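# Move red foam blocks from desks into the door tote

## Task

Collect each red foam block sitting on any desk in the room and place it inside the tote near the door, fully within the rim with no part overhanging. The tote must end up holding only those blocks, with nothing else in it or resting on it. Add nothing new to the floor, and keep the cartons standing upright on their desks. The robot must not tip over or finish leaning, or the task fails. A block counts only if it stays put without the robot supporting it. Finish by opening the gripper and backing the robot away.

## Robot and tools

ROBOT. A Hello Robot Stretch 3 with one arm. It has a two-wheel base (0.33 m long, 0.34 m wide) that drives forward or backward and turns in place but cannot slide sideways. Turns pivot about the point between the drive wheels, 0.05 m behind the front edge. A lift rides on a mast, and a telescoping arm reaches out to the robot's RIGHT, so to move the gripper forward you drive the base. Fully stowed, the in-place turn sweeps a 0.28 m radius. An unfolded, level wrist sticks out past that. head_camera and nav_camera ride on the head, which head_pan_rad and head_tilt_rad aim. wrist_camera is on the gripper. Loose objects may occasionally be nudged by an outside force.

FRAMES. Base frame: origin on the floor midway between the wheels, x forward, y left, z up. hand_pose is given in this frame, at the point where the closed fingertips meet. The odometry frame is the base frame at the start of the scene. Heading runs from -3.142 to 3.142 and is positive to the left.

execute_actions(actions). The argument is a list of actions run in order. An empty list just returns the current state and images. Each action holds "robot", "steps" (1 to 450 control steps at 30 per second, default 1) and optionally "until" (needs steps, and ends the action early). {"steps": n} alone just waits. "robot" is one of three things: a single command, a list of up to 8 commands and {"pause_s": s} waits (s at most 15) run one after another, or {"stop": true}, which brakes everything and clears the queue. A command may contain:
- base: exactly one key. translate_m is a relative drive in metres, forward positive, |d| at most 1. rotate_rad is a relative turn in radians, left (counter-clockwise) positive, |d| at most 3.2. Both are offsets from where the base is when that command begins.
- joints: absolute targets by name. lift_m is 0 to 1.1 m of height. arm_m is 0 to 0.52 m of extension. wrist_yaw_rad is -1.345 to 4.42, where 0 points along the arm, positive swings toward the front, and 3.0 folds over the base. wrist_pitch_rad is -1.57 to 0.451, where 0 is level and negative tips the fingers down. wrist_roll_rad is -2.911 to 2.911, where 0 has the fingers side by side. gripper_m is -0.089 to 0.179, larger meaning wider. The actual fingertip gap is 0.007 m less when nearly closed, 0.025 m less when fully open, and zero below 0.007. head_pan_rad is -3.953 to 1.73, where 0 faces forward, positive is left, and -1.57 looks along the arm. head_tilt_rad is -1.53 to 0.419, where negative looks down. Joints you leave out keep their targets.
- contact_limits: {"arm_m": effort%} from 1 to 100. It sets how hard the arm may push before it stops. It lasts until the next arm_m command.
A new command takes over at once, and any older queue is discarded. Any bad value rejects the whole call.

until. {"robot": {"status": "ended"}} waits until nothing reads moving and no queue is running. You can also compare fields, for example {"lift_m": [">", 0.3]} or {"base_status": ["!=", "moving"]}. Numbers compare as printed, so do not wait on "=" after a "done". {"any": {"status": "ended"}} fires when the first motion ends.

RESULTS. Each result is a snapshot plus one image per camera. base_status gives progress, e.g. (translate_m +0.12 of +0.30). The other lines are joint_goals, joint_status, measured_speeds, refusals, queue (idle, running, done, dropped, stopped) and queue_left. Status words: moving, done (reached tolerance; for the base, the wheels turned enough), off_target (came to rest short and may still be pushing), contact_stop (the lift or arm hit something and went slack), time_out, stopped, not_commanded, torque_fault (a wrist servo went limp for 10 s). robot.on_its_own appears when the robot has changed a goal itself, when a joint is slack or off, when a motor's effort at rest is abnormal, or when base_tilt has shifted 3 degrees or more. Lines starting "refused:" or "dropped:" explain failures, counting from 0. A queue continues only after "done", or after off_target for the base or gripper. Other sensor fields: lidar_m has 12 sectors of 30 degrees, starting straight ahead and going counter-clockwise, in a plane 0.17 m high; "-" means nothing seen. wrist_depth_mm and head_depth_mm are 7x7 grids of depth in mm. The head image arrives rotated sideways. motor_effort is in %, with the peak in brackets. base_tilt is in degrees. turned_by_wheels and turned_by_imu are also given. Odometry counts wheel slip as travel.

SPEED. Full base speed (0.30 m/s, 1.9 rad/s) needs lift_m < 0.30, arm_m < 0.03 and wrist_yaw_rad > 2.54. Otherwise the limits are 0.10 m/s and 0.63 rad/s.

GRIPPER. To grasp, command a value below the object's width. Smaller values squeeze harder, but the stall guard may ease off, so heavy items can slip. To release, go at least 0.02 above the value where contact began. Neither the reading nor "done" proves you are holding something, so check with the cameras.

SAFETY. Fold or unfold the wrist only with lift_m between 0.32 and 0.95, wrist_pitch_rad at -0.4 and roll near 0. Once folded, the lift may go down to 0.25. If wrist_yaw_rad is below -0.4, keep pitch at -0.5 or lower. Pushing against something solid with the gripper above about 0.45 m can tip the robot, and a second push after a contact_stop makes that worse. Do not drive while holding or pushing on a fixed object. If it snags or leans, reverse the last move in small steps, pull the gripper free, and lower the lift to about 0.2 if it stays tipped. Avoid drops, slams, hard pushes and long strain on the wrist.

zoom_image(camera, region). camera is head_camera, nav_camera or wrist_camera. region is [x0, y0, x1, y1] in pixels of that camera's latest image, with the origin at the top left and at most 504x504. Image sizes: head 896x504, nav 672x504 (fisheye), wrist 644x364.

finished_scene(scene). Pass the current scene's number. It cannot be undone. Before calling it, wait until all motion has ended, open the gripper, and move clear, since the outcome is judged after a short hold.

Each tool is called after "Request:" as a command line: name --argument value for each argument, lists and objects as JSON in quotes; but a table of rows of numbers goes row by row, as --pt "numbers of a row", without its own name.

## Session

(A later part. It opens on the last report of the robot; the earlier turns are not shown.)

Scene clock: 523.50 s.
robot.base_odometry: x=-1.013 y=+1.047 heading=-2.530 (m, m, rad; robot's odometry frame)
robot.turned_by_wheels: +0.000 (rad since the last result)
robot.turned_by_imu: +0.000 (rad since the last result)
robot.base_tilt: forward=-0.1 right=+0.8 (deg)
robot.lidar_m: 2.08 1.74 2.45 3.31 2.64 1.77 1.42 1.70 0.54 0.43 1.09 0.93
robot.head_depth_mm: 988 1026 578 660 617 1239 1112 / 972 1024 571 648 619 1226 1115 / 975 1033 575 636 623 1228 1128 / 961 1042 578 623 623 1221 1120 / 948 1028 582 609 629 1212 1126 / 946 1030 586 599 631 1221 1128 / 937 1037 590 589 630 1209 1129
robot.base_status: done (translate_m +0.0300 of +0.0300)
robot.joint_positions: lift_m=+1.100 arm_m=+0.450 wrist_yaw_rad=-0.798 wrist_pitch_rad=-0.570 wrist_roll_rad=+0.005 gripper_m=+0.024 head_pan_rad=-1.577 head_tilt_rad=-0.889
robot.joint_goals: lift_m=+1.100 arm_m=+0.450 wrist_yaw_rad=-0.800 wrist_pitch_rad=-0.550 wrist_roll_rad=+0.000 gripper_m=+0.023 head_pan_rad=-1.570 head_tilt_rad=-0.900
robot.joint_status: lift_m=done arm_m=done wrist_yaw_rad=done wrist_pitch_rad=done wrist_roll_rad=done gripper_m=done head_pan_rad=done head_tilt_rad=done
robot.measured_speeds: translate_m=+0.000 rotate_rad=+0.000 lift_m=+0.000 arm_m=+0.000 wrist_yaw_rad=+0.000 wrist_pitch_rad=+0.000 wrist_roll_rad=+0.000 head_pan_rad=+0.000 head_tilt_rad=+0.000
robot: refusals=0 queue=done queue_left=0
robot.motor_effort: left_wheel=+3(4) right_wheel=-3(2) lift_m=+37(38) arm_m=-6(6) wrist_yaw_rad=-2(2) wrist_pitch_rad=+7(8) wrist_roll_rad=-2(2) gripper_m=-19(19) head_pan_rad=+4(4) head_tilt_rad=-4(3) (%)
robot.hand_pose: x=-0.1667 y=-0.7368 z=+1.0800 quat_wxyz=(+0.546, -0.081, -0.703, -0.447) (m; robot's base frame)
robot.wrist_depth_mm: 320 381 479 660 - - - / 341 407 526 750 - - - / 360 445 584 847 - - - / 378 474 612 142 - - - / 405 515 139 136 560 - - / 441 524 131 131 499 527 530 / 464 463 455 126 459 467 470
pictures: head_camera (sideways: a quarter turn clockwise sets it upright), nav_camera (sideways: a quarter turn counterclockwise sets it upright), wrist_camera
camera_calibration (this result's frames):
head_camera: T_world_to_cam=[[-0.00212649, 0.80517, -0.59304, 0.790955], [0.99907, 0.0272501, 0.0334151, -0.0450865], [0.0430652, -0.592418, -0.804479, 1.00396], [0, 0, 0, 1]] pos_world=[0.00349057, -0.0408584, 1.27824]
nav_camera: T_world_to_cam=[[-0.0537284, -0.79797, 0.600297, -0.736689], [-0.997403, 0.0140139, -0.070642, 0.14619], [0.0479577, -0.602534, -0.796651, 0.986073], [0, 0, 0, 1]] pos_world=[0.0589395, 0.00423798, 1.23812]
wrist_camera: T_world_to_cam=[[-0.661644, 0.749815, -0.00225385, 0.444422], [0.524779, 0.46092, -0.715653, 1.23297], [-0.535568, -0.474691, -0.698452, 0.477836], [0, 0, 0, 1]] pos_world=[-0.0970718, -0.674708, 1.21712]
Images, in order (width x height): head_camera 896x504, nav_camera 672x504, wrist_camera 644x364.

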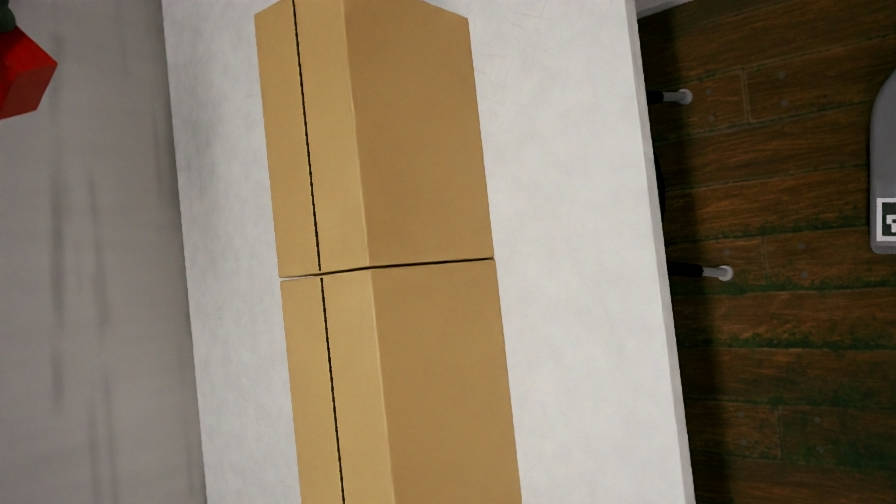

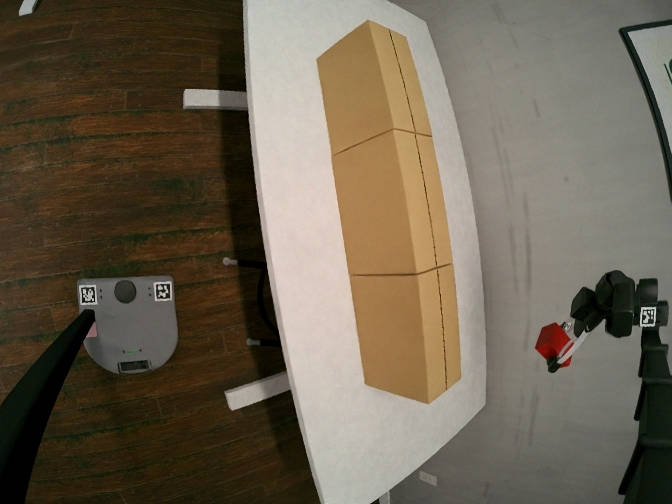

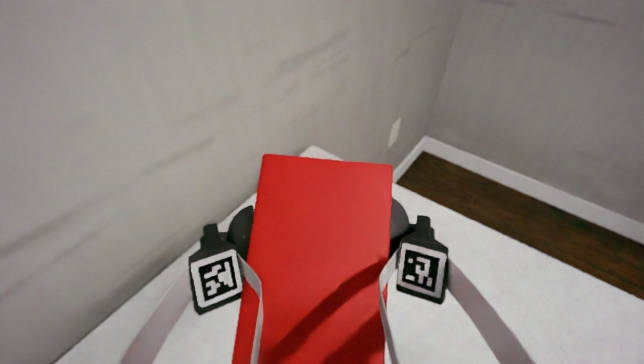

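Request:
execute_actions --actions '[{"robot":[{"joints":{"arm_m":0,"wrist_yaw_rad":0}},{"base":{"rotate_rad":0.668}},{"base":{"translate_m":0.484}},{"joints":{"wrist_yaw_rad":1.57,"wrist_pitch_rad":-0.4}},{"joints":{"lift_m":0.9}},{"joints":{"wrist_yaw_rad":3.0}},{"joints":{"lift_m":0.28}},{"base":{"rotate_rad":1.81}}],"steps":450,"until":{"robot":{"status":"ended"}}},{"steps":450,"until":{"robot":{"status":"ended"}}},{"robot":[{"base":{"translate_m":0.64}},{"base":{"translate_m":0.64}},{"base":{"rotate_rad":0.66}},{"base":{"translate_m":0.55}},{"joints":{"lift_m":0.5,"head_pan_rad":-1.4,"head_tilt_rad":-1.1}}],"steps":450,"until":{"robot":{"status":"ended"}}}]'

Scene clock: 582.53 s.
robot.base_odometry: x=+0.578 y=+0.831 heading=+0.608 (m, m, rad; robot's odometry frame)
robot.turned_by_wheels: +3.138 (rad since the last result)
robot.turned_by_imu: +3.165 (rad since the last result)
robot.base_tilt: forward=-0.1 right=+1.0 (deg)
robot.lidar_m: 0.61 0.34 0.76 0.93 2.33 2.53 2.73 2.73 2.67 2.07 1.01 0.69
robot.head_depth_mm: 1933 1778 1570 1411 1290 1188 1088 / 2032 1750 1563 1423 1288 - - / 2032 1782 1578 1432 1282 - - / 2039 1797 1576 1430 1282 1204 1087 / 2086 1804 1601 1442 1294 1198 1104 / 2008 1807 1603 1453 1313 1202 1113 / 1513 1551 1569 1426 1316 1209 1117
robot.base_status: done (translate_m +0.5500 of +0.5500)
robot.joint_positions: lift_m=+0.492 arm_m=+0.002 wrist_yaw_rad=+2.999 wrist_pitch_rad=-0.421 wrist_roll_rad=+0.005 gripper_m=+0.024 head_pan_rad=-1.407 head_tilt_rad=-1.086
robot.joint_goals: lift_m=+0.500 arm_m=+0.000 wrist_yaw_rad=+3.000 wrist_pitch_rad=-0.400 wrist_roll_rad=+0.000 gripper_m=+0.023 head_pan_rad=-1.400 head_tilt_rad=-1.100
robot.joint_status: lift_m=moving arm_m=done wrist_yaw_rad=done wrist_pitch_rad=done wrist_roll_rad=done gripper_m=done head_pan_rad=done head_tilt_rad=done
robot.measured_speeds: translate_m=+0.000 rotate_rad=+0.000 lift_m=+0.059 arm_m=+0.000 wrist_yaw_rad=+0.000 wrist_pitch_rad=+0.000 wrist_roll_rad=+0.000 head_pan_rad=+0.000 head_tilt_rad=+0.000
robot: refusals=0 queue=running queue_left=0
robot.motor_effort: left_wheel=-5(14) right_wheel=+3(13) lift_m=+38(39) arm_m=-5(6) wrist_yaw_rad=+1(1) wrist_pitch_rad=+8(8) wrist_roll_rad=-2(2) gripper_m=-19(19) head_pan_rad=+5(26) head_tilt_rad=-6(14) (%)
robot.hand_pose: x=+0.0105 y=+0.0753 z=+0.5040 quat_wxyz=(+0.197, +0.701, +0.098, +0.678) (m; robot's base frame)
robot.wrist_depth_mm: - - - - 919 708 533 / - - - - - 731 545 / - - - - - 759 561 / - - 999 142 832 788 569 / 871 853 137 136 664 702 346 / 722 724 131 131 634 597 389 / 629 633 128 126 608 537 530
pictures: head_camera (sideways: a quarter turn clockwise sets it upright), nav_camera (sideways: a quarter turn counterclockwise sets it upright), wrist_camera
camera_calibration (this result's frames):
head_camera: T_world_to_cam=[[-0.154444, 0.892516, -0.423748, 0.571354], [0.981295, 0.188458, 0.0392835, -0.0526088], [0.11492, -0.409755, -0.904928, 1.13408], [0, 0, 0, 1]] pos_world=[0.00953884, -0.0353333, 1.27044]
nav_camera: T_world_to_cam=[[0.0984289, -0.896385, 0.43221, -0.518653], [-0.987678, -0.141096, -0.0676998, 0.142282], [0.121668, -0.420221, -0.899228, 1.11895], [0, 0, 0, 1]] pos_world=[0.0554391, 0.0253684, 1.23999]
wrist_camera: T_world_to_cam=[[0.981841, -0.189467, -0.00953118, 0.00863321], [-0.118381, -0.572658, -0.811202, 0.486166], [0.148238, 0.797599, -0.584689, 0.395627], [0, 0, 0, 1]] pos_world=[-0.00957037, -0.0355091, 0.625779]
Images, in order (width x height): head_camera 896x504, nav_camera 672x504, wrist_camera 644x364.

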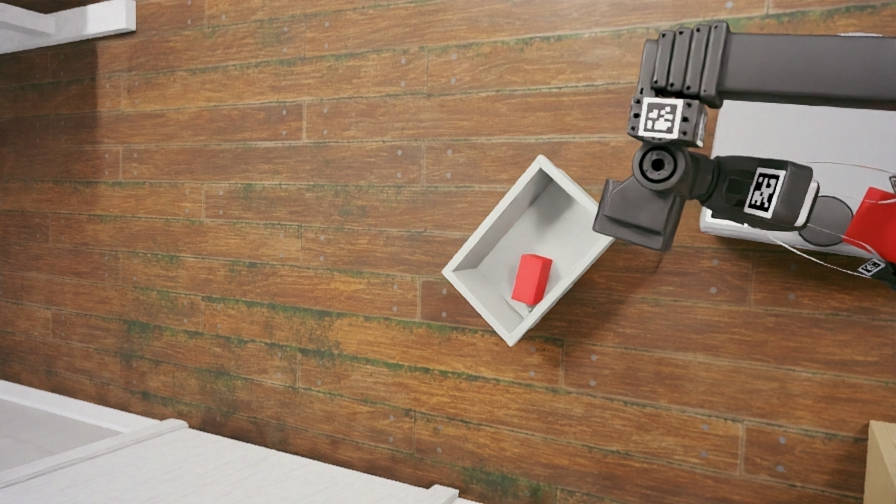

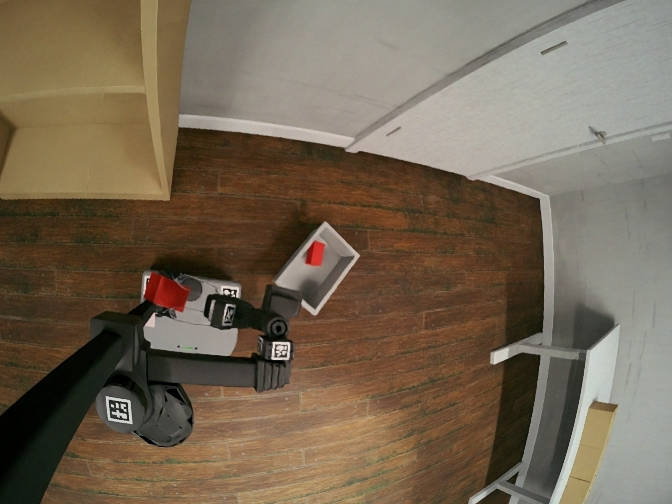

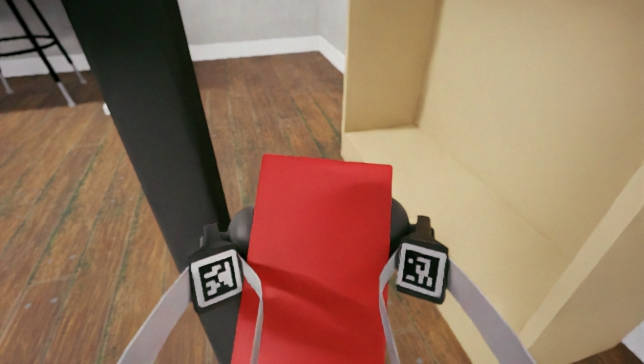

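Request:
execute_actions --actions '[{"robot":[{"joints":{"wrist_yaw_rad":0.785}},{"base":{"translate_m":-0.01},"joints":{"wrist_pitch_rad":-0.9,"arm_m":0.16}},{"joints":{"lift_m":0.33}}],"steps":450,"until":{"robot":{"status":"ended"}}}]'

Scene clock: 597.63 s.
robot.base_odometry: x=+0.570 y=+0.825 heading=+0.608 (m, m, rad; robot's odometry frame)
robot.turned_by_wheels: +0.000 (rad since the last result)
robot.turned_by_imu: +0.002 (rad since the last result)
robot.base_tilt: forward=+0.0 right=+1.0 (deg)
robot.lidar_m: 0.61 0.35 0.77 0.94 2.33 2.54 2.72 2.71 2.68 2.07 1.02 0.71
robot.head_depth_mm: 1958 1759 1557 1409 1288 1180 1106 / 2030 1772 1579 1418 1282 - - / 2033 1780 1588 1436 1271 1217 - / 2048 1791 1589 1432 1264 1212 1113 / 2073 1797 1607 1437 1293 1191 1114 / 1990 1811 1606 1456 1317 1202 1115 / 1540 1556 1564 1438 1319 1211 1116
robot.base_status: done (translate_m -0.0100 of -0.0100)
robot.joint_positions: lift_m=+0.330 arm_m=+0.160 wrist_yaw_rad=+0.785 wrist_pitch_rad=-0.909 wrist_roll_rad=+0.005 gripper_m=+0.024 head_pan_rad=-1.407 head_tilt_rad=-1.087
robot.joint_goals: lift_m=+0.330 arm_m=+0.160 wrist_yaw_rad=+0.785 wrist_pitch_rad=-0.900 wrist_roll_rad=+0.000 gripper_m=+0.023 head_pan_rad=-1.400 head_tilt_rad=-1.100
robot.joint_status: lift_m=done arm_m=done wrist_yaw_rad=done wrist_pitch_rad=done wrist_roll_rad=done gripper_m=done head_pan_rad=done head_tilt_rad=done
robot.measured_speeds: translate_m=+0.000 rotate_rad=+0.000 lift_m=+0.000 arm_m=+0.000 wrist_yaw_rad=+0.000 wrist_pitch_rad=+0.000 wrist_roll_rad=+0.000 head_pan_rad=+0.000 head_tilt_rad=+0.000
robot: refusals=0 queue=done queue_left=0
robot.motor_effort: left_wheel=-5(11) right_wheel=+4(5) lift_m=+26(38) arm_m=+4(3) wrist_yaw_rad=+0(3) wrist_pitch_rad=+4(8) wrist_roll_rad=-2(2) gripper_m=-19(19) head_pan_rad=+4(4) head_tilt_rad=-4(5) (%)
robot.hand_pose: x=+0.0763 y=-0.4026 z=+0.2520 quat_wxyz=(+0.705, +0.530, -0.469, -0.045) (m; robot's base frame)
robot.wrist_depth_mm: 528 577 584 576 589 593 590 / 524 530 522 405 535 540 546 / 483 487 433 459 485 499 505 / 446 448 400 142 403 457 461 / 415 415 139 136 306 426 423 / 385 385 131 131 269 396 397 / 363 365 264 126 361 372 373
pictures: head_camera (sideways: a quarter turn clockwise sets it upright), nav_camera (sideways: a quarter turn counterclockwise sets it upright), wrist_camera
camera_calibration (this result's frames):
head_camera: T_world_to_cam=[[-0.1547, 0.892537, -0.42361, 0.571176], [0.981244, 0.188722, 0.0392875, -0.0526137], [0.11501, -0.409587, -0.904992, 1.13416], [0, 0, 0, 1]] pos_world=[0.00954777, -0.0353276, 1.27043]
nav_camera: T_world_to_cam=[[0.0986859, -0.896423, 0.432072, -0.518475], [-0.987641, -0.141357, -0.0676965, 0.142278], [0.121761, -0.420052, -0.899294, 1.11903], [0, 0, 0, 1]] pos_world=[0.0554306, 0.0253913, 1.23999]
wrist_camera: T_world_to_cam=[[-0.740106, -0.672337, 0.0144015, -0.217965], [-0.607761, 0.659547, -0.442295, 0.45633], [0.287873, -0.336098, -0.896754, 0.231242], [0, 0, 0, 1]] pos_world=[0.0494541, -0.369797, 0.412339]
Images, in order (width x height): head_camera 896x504, nav_camera 672x504, wrist_camera 644x364.

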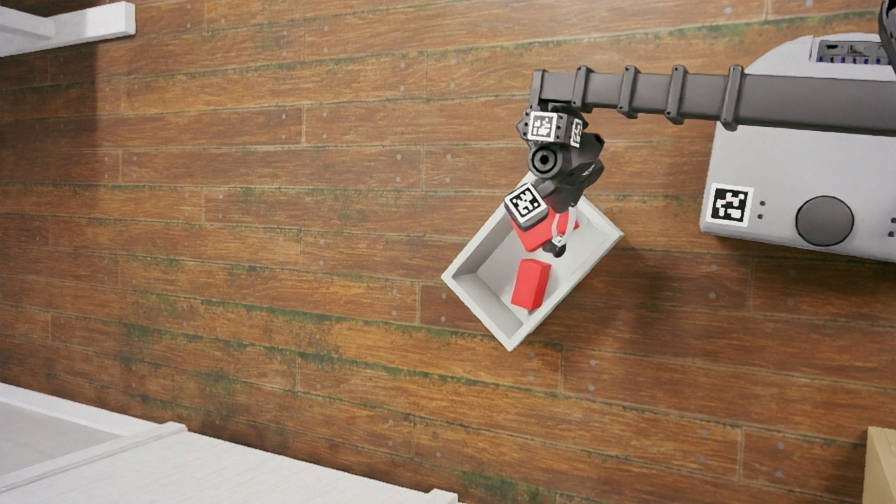

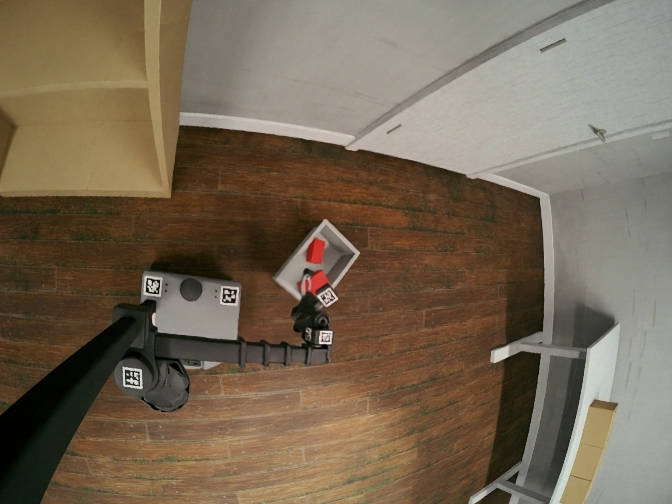

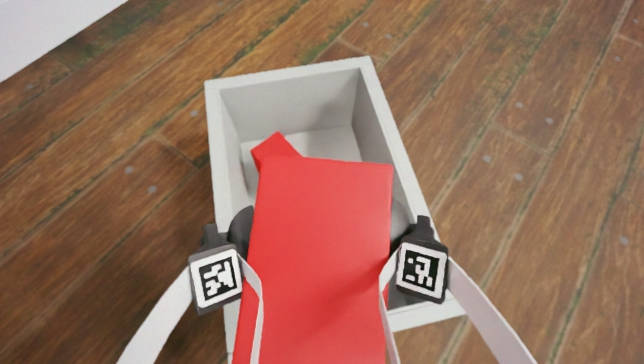

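Request:
execute_actions --actions '[{"robot":[{"base":{"translate_m":0.025},"joints":{"arm_m":0.185}},{"joints":{"lift_m":0.27}},{"joints":{"gripper_m":0.09}},{"pause_s":0.5},{"joints":{"lift_m":0.5}},{"joints":{"arm_m":0,"wrist_pitch_rad":-0.4}},{"base":{"translate_m":-0.3}}],"steps":450,"until":{"robot":{"status":"ended"}}}]'

Scene clock: 617.47 s.
robot.base_odometry: x=+0.344 y=+0.668 heading=+0.608 (m, m, rad; robot's odometry frame)
robot.turned_by_wheels: +0.000 (rad since the last result)
robot.turned_by_imu: +0.001 (rad since the last result)
robot.base_tilt: forward=-0.1 right=+1.0 (deg)
robot.lidar_m: 0.61 0.89 1.04 1.83 1.83 2.32 2.45 2.46 2.53 2.06 1.47 1.00
robot.head_depth_mm: 2017 1751 1572 1416 1286 1194 1090 / 1981 1757 1583 1420 1300 - - / 2008 1792 1573 1423 1331 - - / 2040 1787 1589 1430 1316 1197 1118 / 2074 1804 1586 1426 1292 1201 1113 / 2079 1822 1599 1414 1292 1204 1108 / 2039 1830 1619 1444 1319 1212 1116
robot.base_status: done (translate_m -0.3000 of -0.3000)
robot.joint_positions: lift_m=+0.500 arm_m=+0.002 wrist_yaw_rad=+0.785 wrist_pitch_rad=-0.419 wrist_roll_rad=+0.005 gripper_m=+0.090 head_pan_rad=-1.407 head_tilt_rad=-1.087
robot.joint_goals: lift_m=+0.500 arm_m=+0.000 wrist_yaw_rad=+0.785 wrist_pitch_rad=-0.400 wrist_roll_rad=+0.000 gripper_m=+0.090 head_pan_rad=-1.400 head_tilt_rad=-1.100
robot.joint_status: lift_m=done arm_m=done wrist_yaw_rad=done wrist_pitch_rad=done wrist_roll_rad=done gripper_m=done head_pan_rad=done head_tilt_rad=done
robot.measured_speeds: translate_m=+0.000 rotate_rad=+0.000 lift_m=+0.000 arm_m=+0.000 wrist_yaw_rad=+0.000 wrist_pitch_rad=+0.000 wrist_roll_rad=+0.000 head_pan_rad=+0.000 head_tilt_rad=+0.000
robot: refusals=0 queue=done queue_left=0
robot.motor_effort: left_wheel=-4(12) right_wheel=+3(7) lift_m=+38(39) arm_m=-6(8) wrist_yaw_rad=+0(0) wrist_pitch_rad=+8(7) wrist_roll_rad=-2(2) gripper_m=+1(80) head_pan_rad=+4(3) head_tilt_rad=-4(4) (%)
robot.hand_pose: x=+0.1371 y=-0.3053 z=+0.5122 quat_wxyz=(+0.694, +0.401, -0.584, +0.128) (m; robot's base frame)
robot.wrist_depth_mm: 663 811 - - - - - / 695 853 - - - - - / 739 893 - - - - - / 783 954 - - - - - / 800 862 792 812 912 863 866 / 732 729 705 700 721 739 732 / 639 637 603 604 635 640 634
pictures: head_camera (sideways: a quarter turn clockwise sets it upright), nav_camera (sideways: a quarter turn counterclockwise sets it upright), wrist_camera
camera_calibration (this result's frames):
head_camera: T_world_to_cam=[[-0.154781, 0.89254, -0.423574, 0.571129], [0.981228, 0.188806, 0.0392885, -0.0526149], [0.11504, -0.409542, -0.905009, 1.13418], [0, 0, 0, 1]] pos_world=[0.00955066, -0.0353261, 1.27043]
nav_camera: T_world_to_cam=[[0.0987674, -0.896431, 0.432037, -0.518429], [-0.987629, -0.141441, -0.0676956, 0.142277], [0.121792, -0.420006, -0.899312, 1.11906], [0, 0, 0, 1]] pos_world=[0.0554279, 0.025398, 1.23999]
wrist_camera: T_world_to_cam=[[-0.740635, -0.671839, -0.00962385, -0.098749], [-0.385998, 0.43716, -0.81234, 0.635469], [0.549969, -0.597933, -0.583104, 0.203323], [0, 0, 0, 1]] pos_world=[0.0603313, -0.222572, 0.633825]
Images, in order (width x height): head_camera 896x504, nav_camera 672x504, wrist_camera 644x364.

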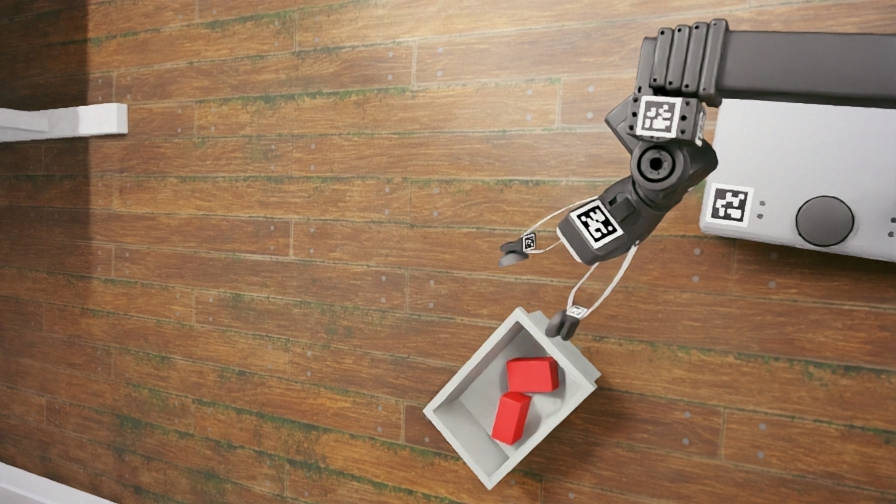

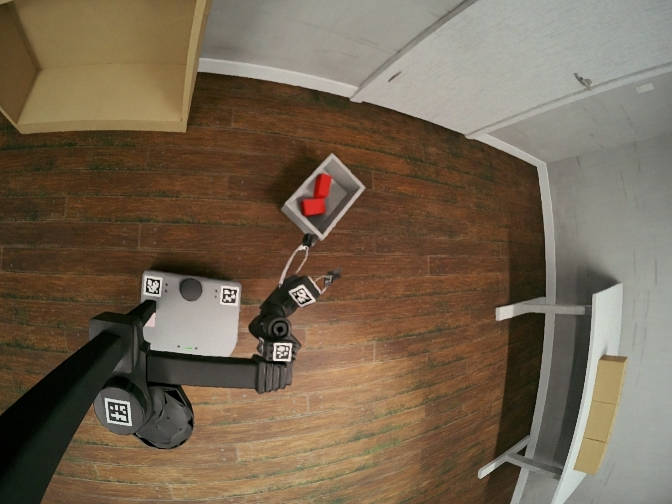

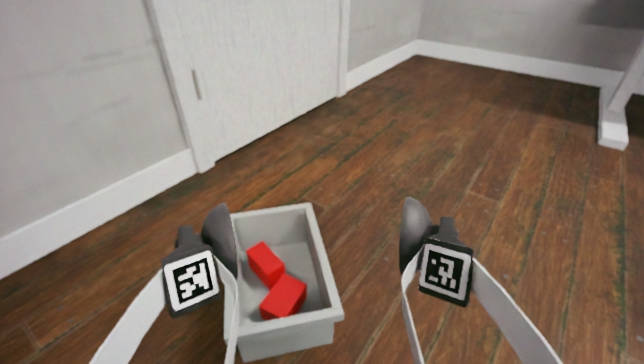

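Request:
finished_scene --scene 1

The scene is finished: the task was done.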